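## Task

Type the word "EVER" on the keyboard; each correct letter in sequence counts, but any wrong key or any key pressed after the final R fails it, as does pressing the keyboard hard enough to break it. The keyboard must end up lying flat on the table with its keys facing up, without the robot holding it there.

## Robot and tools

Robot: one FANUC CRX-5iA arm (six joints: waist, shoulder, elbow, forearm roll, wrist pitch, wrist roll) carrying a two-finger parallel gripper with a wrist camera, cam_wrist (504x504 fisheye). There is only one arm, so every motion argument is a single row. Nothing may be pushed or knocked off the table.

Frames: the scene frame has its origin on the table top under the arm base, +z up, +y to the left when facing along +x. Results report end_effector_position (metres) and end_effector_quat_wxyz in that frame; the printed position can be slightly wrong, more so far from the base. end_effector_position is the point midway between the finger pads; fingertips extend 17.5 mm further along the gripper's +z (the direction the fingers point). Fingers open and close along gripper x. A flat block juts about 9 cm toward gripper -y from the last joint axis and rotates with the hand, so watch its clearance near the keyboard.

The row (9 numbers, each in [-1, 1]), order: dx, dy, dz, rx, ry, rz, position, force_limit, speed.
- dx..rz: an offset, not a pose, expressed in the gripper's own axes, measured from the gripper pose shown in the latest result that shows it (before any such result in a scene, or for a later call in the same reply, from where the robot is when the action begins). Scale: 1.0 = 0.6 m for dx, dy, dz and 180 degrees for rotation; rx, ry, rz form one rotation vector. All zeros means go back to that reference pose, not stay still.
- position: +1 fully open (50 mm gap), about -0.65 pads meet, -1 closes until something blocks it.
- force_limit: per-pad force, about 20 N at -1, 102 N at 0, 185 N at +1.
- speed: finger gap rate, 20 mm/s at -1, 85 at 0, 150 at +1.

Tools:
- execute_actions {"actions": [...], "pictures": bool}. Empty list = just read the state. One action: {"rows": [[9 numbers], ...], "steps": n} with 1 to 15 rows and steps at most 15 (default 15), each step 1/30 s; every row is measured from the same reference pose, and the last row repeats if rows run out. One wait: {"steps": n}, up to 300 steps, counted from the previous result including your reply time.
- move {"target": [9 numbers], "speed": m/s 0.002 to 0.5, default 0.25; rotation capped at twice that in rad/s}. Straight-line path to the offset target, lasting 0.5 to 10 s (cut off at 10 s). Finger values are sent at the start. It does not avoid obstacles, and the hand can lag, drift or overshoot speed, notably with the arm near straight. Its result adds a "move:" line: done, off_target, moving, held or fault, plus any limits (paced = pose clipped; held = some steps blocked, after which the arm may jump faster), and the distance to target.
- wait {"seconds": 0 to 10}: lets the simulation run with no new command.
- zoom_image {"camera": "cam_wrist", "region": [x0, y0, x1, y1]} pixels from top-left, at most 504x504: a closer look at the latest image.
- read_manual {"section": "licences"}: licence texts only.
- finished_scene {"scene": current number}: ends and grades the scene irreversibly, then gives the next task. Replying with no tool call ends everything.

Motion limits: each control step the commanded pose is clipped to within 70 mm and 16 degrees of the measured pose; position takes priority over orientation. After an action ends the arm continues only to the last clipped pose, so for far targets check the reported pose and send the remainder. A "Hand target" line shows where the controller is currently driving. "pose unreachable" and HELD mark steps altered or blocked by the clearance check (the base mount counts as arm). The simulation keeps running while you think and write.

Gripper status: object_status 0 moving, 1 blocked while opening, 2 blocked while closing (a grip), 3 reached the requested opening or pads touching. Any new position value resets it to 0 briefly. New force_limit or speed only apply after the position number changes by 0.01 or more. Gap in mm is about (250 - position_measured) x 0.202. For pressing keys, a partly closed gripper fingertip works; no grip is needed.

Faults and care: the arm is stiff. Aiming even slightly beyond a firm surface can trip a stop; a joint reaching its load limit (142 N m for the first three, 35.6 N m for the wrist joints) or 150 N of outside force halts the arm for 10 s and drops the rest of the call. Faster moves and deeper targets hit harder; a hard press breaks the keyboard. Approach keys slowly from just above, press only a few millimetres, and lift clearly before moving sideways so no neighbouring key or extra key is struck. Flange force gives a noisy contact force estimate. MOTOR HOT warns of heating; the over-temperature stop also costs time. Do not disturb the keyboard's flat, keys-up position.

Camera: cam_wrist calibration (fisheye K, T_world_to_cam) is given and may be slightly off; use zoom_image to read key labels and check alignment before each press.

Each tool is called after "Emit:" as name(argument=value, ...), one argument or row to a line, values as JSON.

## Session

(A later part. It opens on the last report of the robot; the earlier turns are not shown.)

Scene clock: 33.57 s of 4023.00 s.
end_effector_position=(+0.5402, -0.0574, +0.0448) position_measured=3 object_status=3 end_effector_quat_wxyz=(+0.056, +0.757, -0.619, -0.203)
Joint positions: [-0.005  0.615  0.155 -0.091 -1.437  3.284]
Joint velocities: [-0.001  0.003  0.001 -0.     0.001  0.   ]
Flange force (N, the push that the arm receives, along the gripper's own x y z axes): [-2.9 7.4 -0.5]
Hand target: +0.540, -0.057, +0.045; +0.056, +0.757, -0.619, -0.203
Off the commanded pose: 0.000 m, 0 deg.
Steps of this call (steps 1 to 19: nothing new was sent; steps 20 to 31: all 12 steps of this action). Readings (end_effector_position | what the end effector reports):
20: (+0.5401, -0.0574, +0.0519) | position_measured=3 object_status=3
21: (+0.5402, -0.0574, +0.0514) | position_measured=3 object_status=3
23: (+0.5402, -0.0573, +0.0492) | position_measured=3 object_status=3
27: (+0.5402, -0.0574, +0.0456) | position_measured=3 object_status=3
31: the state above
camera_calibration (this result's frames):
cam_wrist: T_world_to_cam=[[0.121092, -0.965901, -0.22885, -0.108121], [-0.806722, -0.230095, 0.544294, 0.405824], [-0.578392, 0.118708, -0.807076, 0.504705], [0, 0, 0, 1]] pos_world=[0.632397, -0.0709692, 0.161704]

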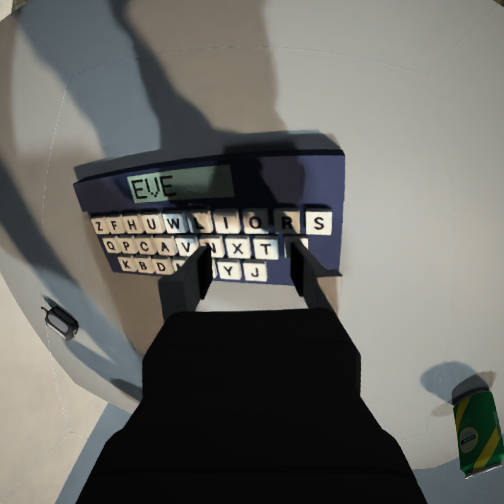

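Emit:
execute_actions(
  actions=[
    {"rows": [[-0.0006,0.00086,-0.00227,0,0,0,1,0,0],[-0.0014,0.002,-0.0053,0,0,0,1,0,0],[-0.002,0.00285,-0.0076,0,0,0,1,0,0],[-0.00243,0.00342,-0.00908,0,0,0,1,0,0],[-0.00296,0.00197,-0.00948,0,0,0,1,0,0],[-0.00455,-0.00237,-0.01069,0,0,0,1,0,0],[-0.00668,-0.00817,-0.01231,0,0,0,1,0,0],[-0.0088,-0.01396,-0.01392,0,0,0,1,0,0],[-0.01093,-0.01976,-0.01554,0,0,0,1,0,0],[-0.01252,-0.0241,-0.01675,0,0,0,1,0,0],[-0.01305,-0.02555,-0.01715,0,0,0,1,0,0]], "steps": 15},
  ],
  pictures=false,
)

Emit:
execute_actions(
  actions=[
    {"rows": [[0.0004,-0.00057,0.00151,0,0,0,1,0,0],[0.0008,-0.00114,0.00303,0,0,0,1,0,0],[0.0012,-0.00171,0.00454,0,0,0,1,0,0]], "steps": 7},
  ],
)

Emit:
zoom_image(
  camera="cam_wrist",
  region=[250, 190, 350, 290],
)

Scene clock: 36.10 s of 4023.00 s.
end_effector_position=(+0.5569, -0.0481, +0.0508) position_measured=3 object_status=3 end_effector_quat_wxyz=(+0.056, +0.757, -0.619, -0.203)
Joint positions: [ 0.009  0.642  0.216 -0.096 -1.469  3.268]
Joint velocities: [-0.     0.005  0.006 -0.001 -0.003 -0.001]
Flange force (N, the push that the arm receives, along the gripper's own x y z axes): [-1.8 10.1 1.3]
Hand target: +0.557, -0.048, +0.051; +0.056, +0.757, -0.619, -0.203
Off the commanded pose: 0.000 m, 0 deg.
Steps of this call (steps 1 to 61: nothing new was sent; steps 62 to 76: all 15 steps of this action). Readings (end_effector_position | what the end effector reports):
62: (+0.5402, -0.0574, +0.0448) | position_measured=3 object_status=3
63: (+0.5400, -0.0575, +0.0455) | position_measured=3 object_status=3
65: (+0.5401, -0.0578, +0.0488) | position_measured=3 object_status=3
69: (+0.5443, -0.0553, +0.0508) | position_measured=3 object_status=3
76: the state above

Scene clock: 36.33 s of 4023.00 s.
end_effector_position=(+0.5569, -0.0477, +0.0479) position_measured=3 object_status=3 end_effector_quat_wxyz=(+0.056, +0.757, -0.619, -0.203)
Joint positions: [ 0.009  0.645  0.214 -0.096 -1.464  3.269]
Joint velocities: [-0.002 -0.    -0.001 -0.     0.001  0.001]
Flange force (N, the push that the arm receives, along the gripper's own x y z axes): [-0.2 4.2 -2.6]
Hand target: +0.557, -0.048, +0.048; +0.056, +0.757, -0.619, -0.203
Off the commanded pose: 0.000 m, 0 deg.
Steps of this call (steps 1 to 7: all 7 steps of this action). Readings (end_effector_position | what the end effector reports):
1: (+0.5569, -0.0480, +0.0508) | position_measured=3 object_status=3
2: (+0.5569, -0.0480, +0.0503) | position_measured=3 object_status=3
4: (+0.5569, -0.0478, +0.0485) | position_measured=3 object_status=3
7: the state above
camera_calibration (this result's frames):
cam_wrist: T_world_to_cam=[[0.121527, -0.965798, -0.229052, -0.100363], [-0.806719, -0.230552, 0.544105, 0.419832], [-0.578304, 0.118657, -0.807146, 0.515682], [0, 0, 0, 1]] pos_world=[0.649104, -0.061327, 0.16481]

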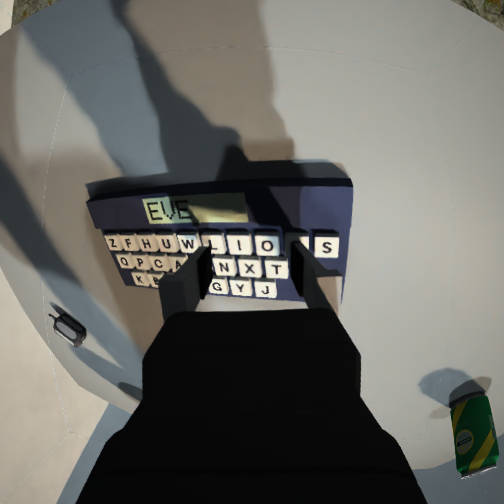

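Region (250, 190, 350, 290) of cam_wrist's 504x504 image, scaled by 5.040, with more detail than that image has.

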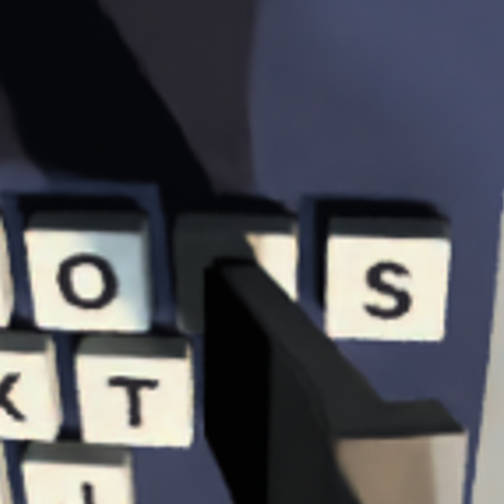

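Emit:
execute_actions(
  actions=[
    {"rows": [[0.0003,-0.0004,0.00106,0,0,0,1,0,0],[0.00057,-0.0008,0.00212,0,0,0,1,0,0],[0.00085,-0.0012,0.00318,0,0,0,1,0,0],[0.00105,-0.00148,0.00393,0,0,0,1,0,0]], "steps": 8},
  ],
)

Scene clock: 37.03 s of 4023.00 s.
end_effector_position=(+0.5569, -0.0478, +0.0453) position_measured=3 object_status=3 end_effector_quat_wxyz=(+0.056, +0.757, -0.619, -0.203)
Joint positions: [ 0.008  0.649  0.213 -0.095 -1.46   3.27 ]
Joint velocities: [ 0.001  0.    -0.001  0.    -0.    -0.001]
Flange force (N, the push that the arm receives, along the gripper's own x y z axes): [-3.6 10.0 -0.7]
Hand target: +0.557, -0.048, +0.045; +0.056, +0.757, -0.619, -0.203
Off the commanded pose: 0.000 m, 0 deg.
Steps of this call (steps 1 to 13: nothing new was sent; steps 14 to 21: all 8 steps of this action). Readings (end_effector_position | what the end effector reports):
14: (+0.5569, -0.0481, +0.0478) | position_measured=3 object_status=3
15: (+0.5569, -0.0480, +0.0474) | position_measured=3 object_status=3
17: (+0.5569, -0.0479, +0.0461) | position_measured=3 object_status=3
21: the state above
camera_calibration (this result's frames):
cam_wrist: T_world_to_cam=[[0.121518, -0.965808, -0.229017, -0.10099], [-0.806725, -0.230524, 0.544107, 0.421241], [-0.578297, 0.118635, -0.807155, 0.513607], [0, 0, 0, 1]] pos_world=[0.649115, -0.0613625, 0.162232]

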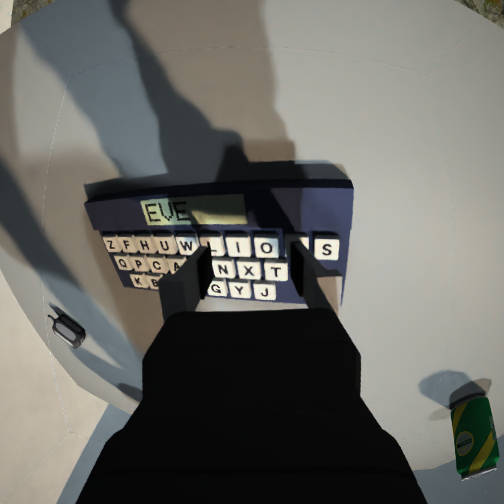

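Emit:
execute_actions(
  actions=[
    {"rows": [[0.00012,-0.00017,0.00045,0,0,0,1,0,0],[0.00024,-0.00034,0.00091,0,0,0,1,0,0]], "steps": 6},
  ],
)

Scene clock: 37.70 s of 4023.00 s.
end_effector_position=(+0.5569, -0.0477, +0.0447) position_measured=3 object_status=3 end_effector_quat_wxyz=(+0.056, +0.757, -0.618, -0.203)
Joint positions: [ 0.008  0.649  0.212 -0.095 -1.458  3.27 ]
Joint velocities: [-0.001 -0.     0.001 -0.    -0.     0.   ]
Flange force (N, the push that the arm receives, along the gripper's own x y z axes): [-0.4 5.2 0.9]
Hand target: +0.557, -0.048, +0.045; +0.056, +0.757, -0.619, -0.203
Off the commanded pose: 0.000 m, 0 deg.
Steps of this call (steps 1 to 14: nothing new was sent; steps 15 to 20: all 6 steps of this action). Readings (end_effector_position | what the end effector reports):
15: (+0.5569, -0.0478, +0.0453) | position_measured=3 object_status=3
16: (+0.5569, -0.0478, +0.0451) | position_measured=3 object_status=3
18: (+0.5569, -0.0477, +0.0448) | position_measured=3 object_status=3
20: the state above
camera_calibration (this result's frames):
cam_wrist: T_world_to_cam=[[0.12161, -0.965791, -0.229041, -0.101112], [-0.806708, -0.230613, 0.544096, 0.421566], [-0.578302, 0.118602, -0.807156, 0.513127], [0, 0, 0, 1]] pos_world=[0.649119, -0.0612924, 0.161642]

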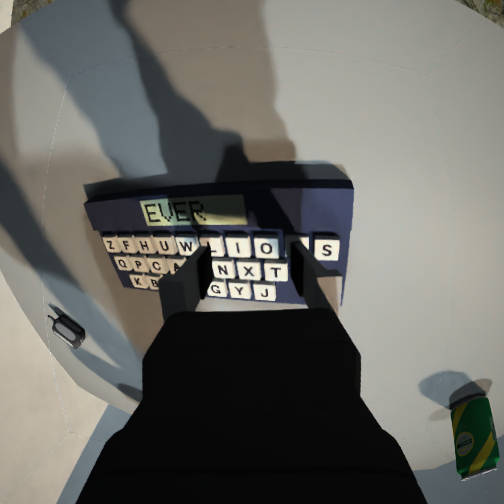

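Emit:
move(
  target=[-0.0162, 0.0228, -0.0605, 0, 0, 0, 1, 0, 0],
  speed=0.12,
)

Scene clock: 38.73 s of 4023.00 s.
end_effector_position=(+0.5568, -0.0474, +0.0847) position_measured=3 object_status=3 end_effector_quat_wxyz=(+0.056, +0.757, -0.618, -0.203)
Joint positions: [ 0.015  0.601  0.237 -0.097 -1.53   3.257]
Joint velocities: [ 0.001 -0.002  0.    -0.     0.001 -0.   ]
Flange force (N, the push that the arm receives, along the gripper's own x y z axes): [-1.3 4.2 -1.6]
Hand target: +0.557, -0.047, +0.085; +0.056, +0.757, -0.618, -0.203
Off the commanded pose: 0.000 m, 0 deg.
move: done
camera_calibration (this result's frames):
cam_wrist: T_world_to_cam=[[0.121664, -0.965751, -0.229178, -0.0916869], [-0.806661, -0.230742, 0.54411, 0.399695], [-0.578356, 0.118671, -0.807107, 0.545311], [0, 0, 0, 1]] pos_world=[0.648957, -0.0610325, 0.201633]

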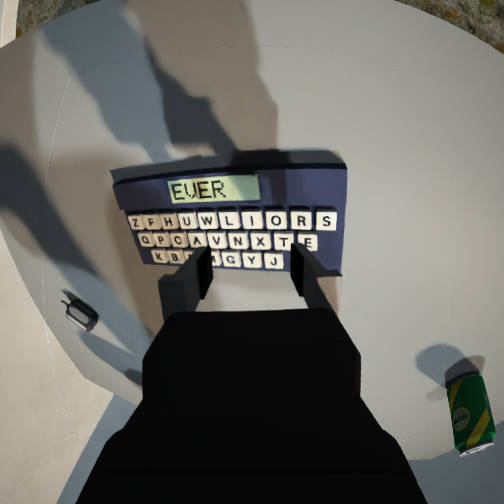

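Emit:
finished_scene(
  scene=1,
)

The scene is finished: the task was done.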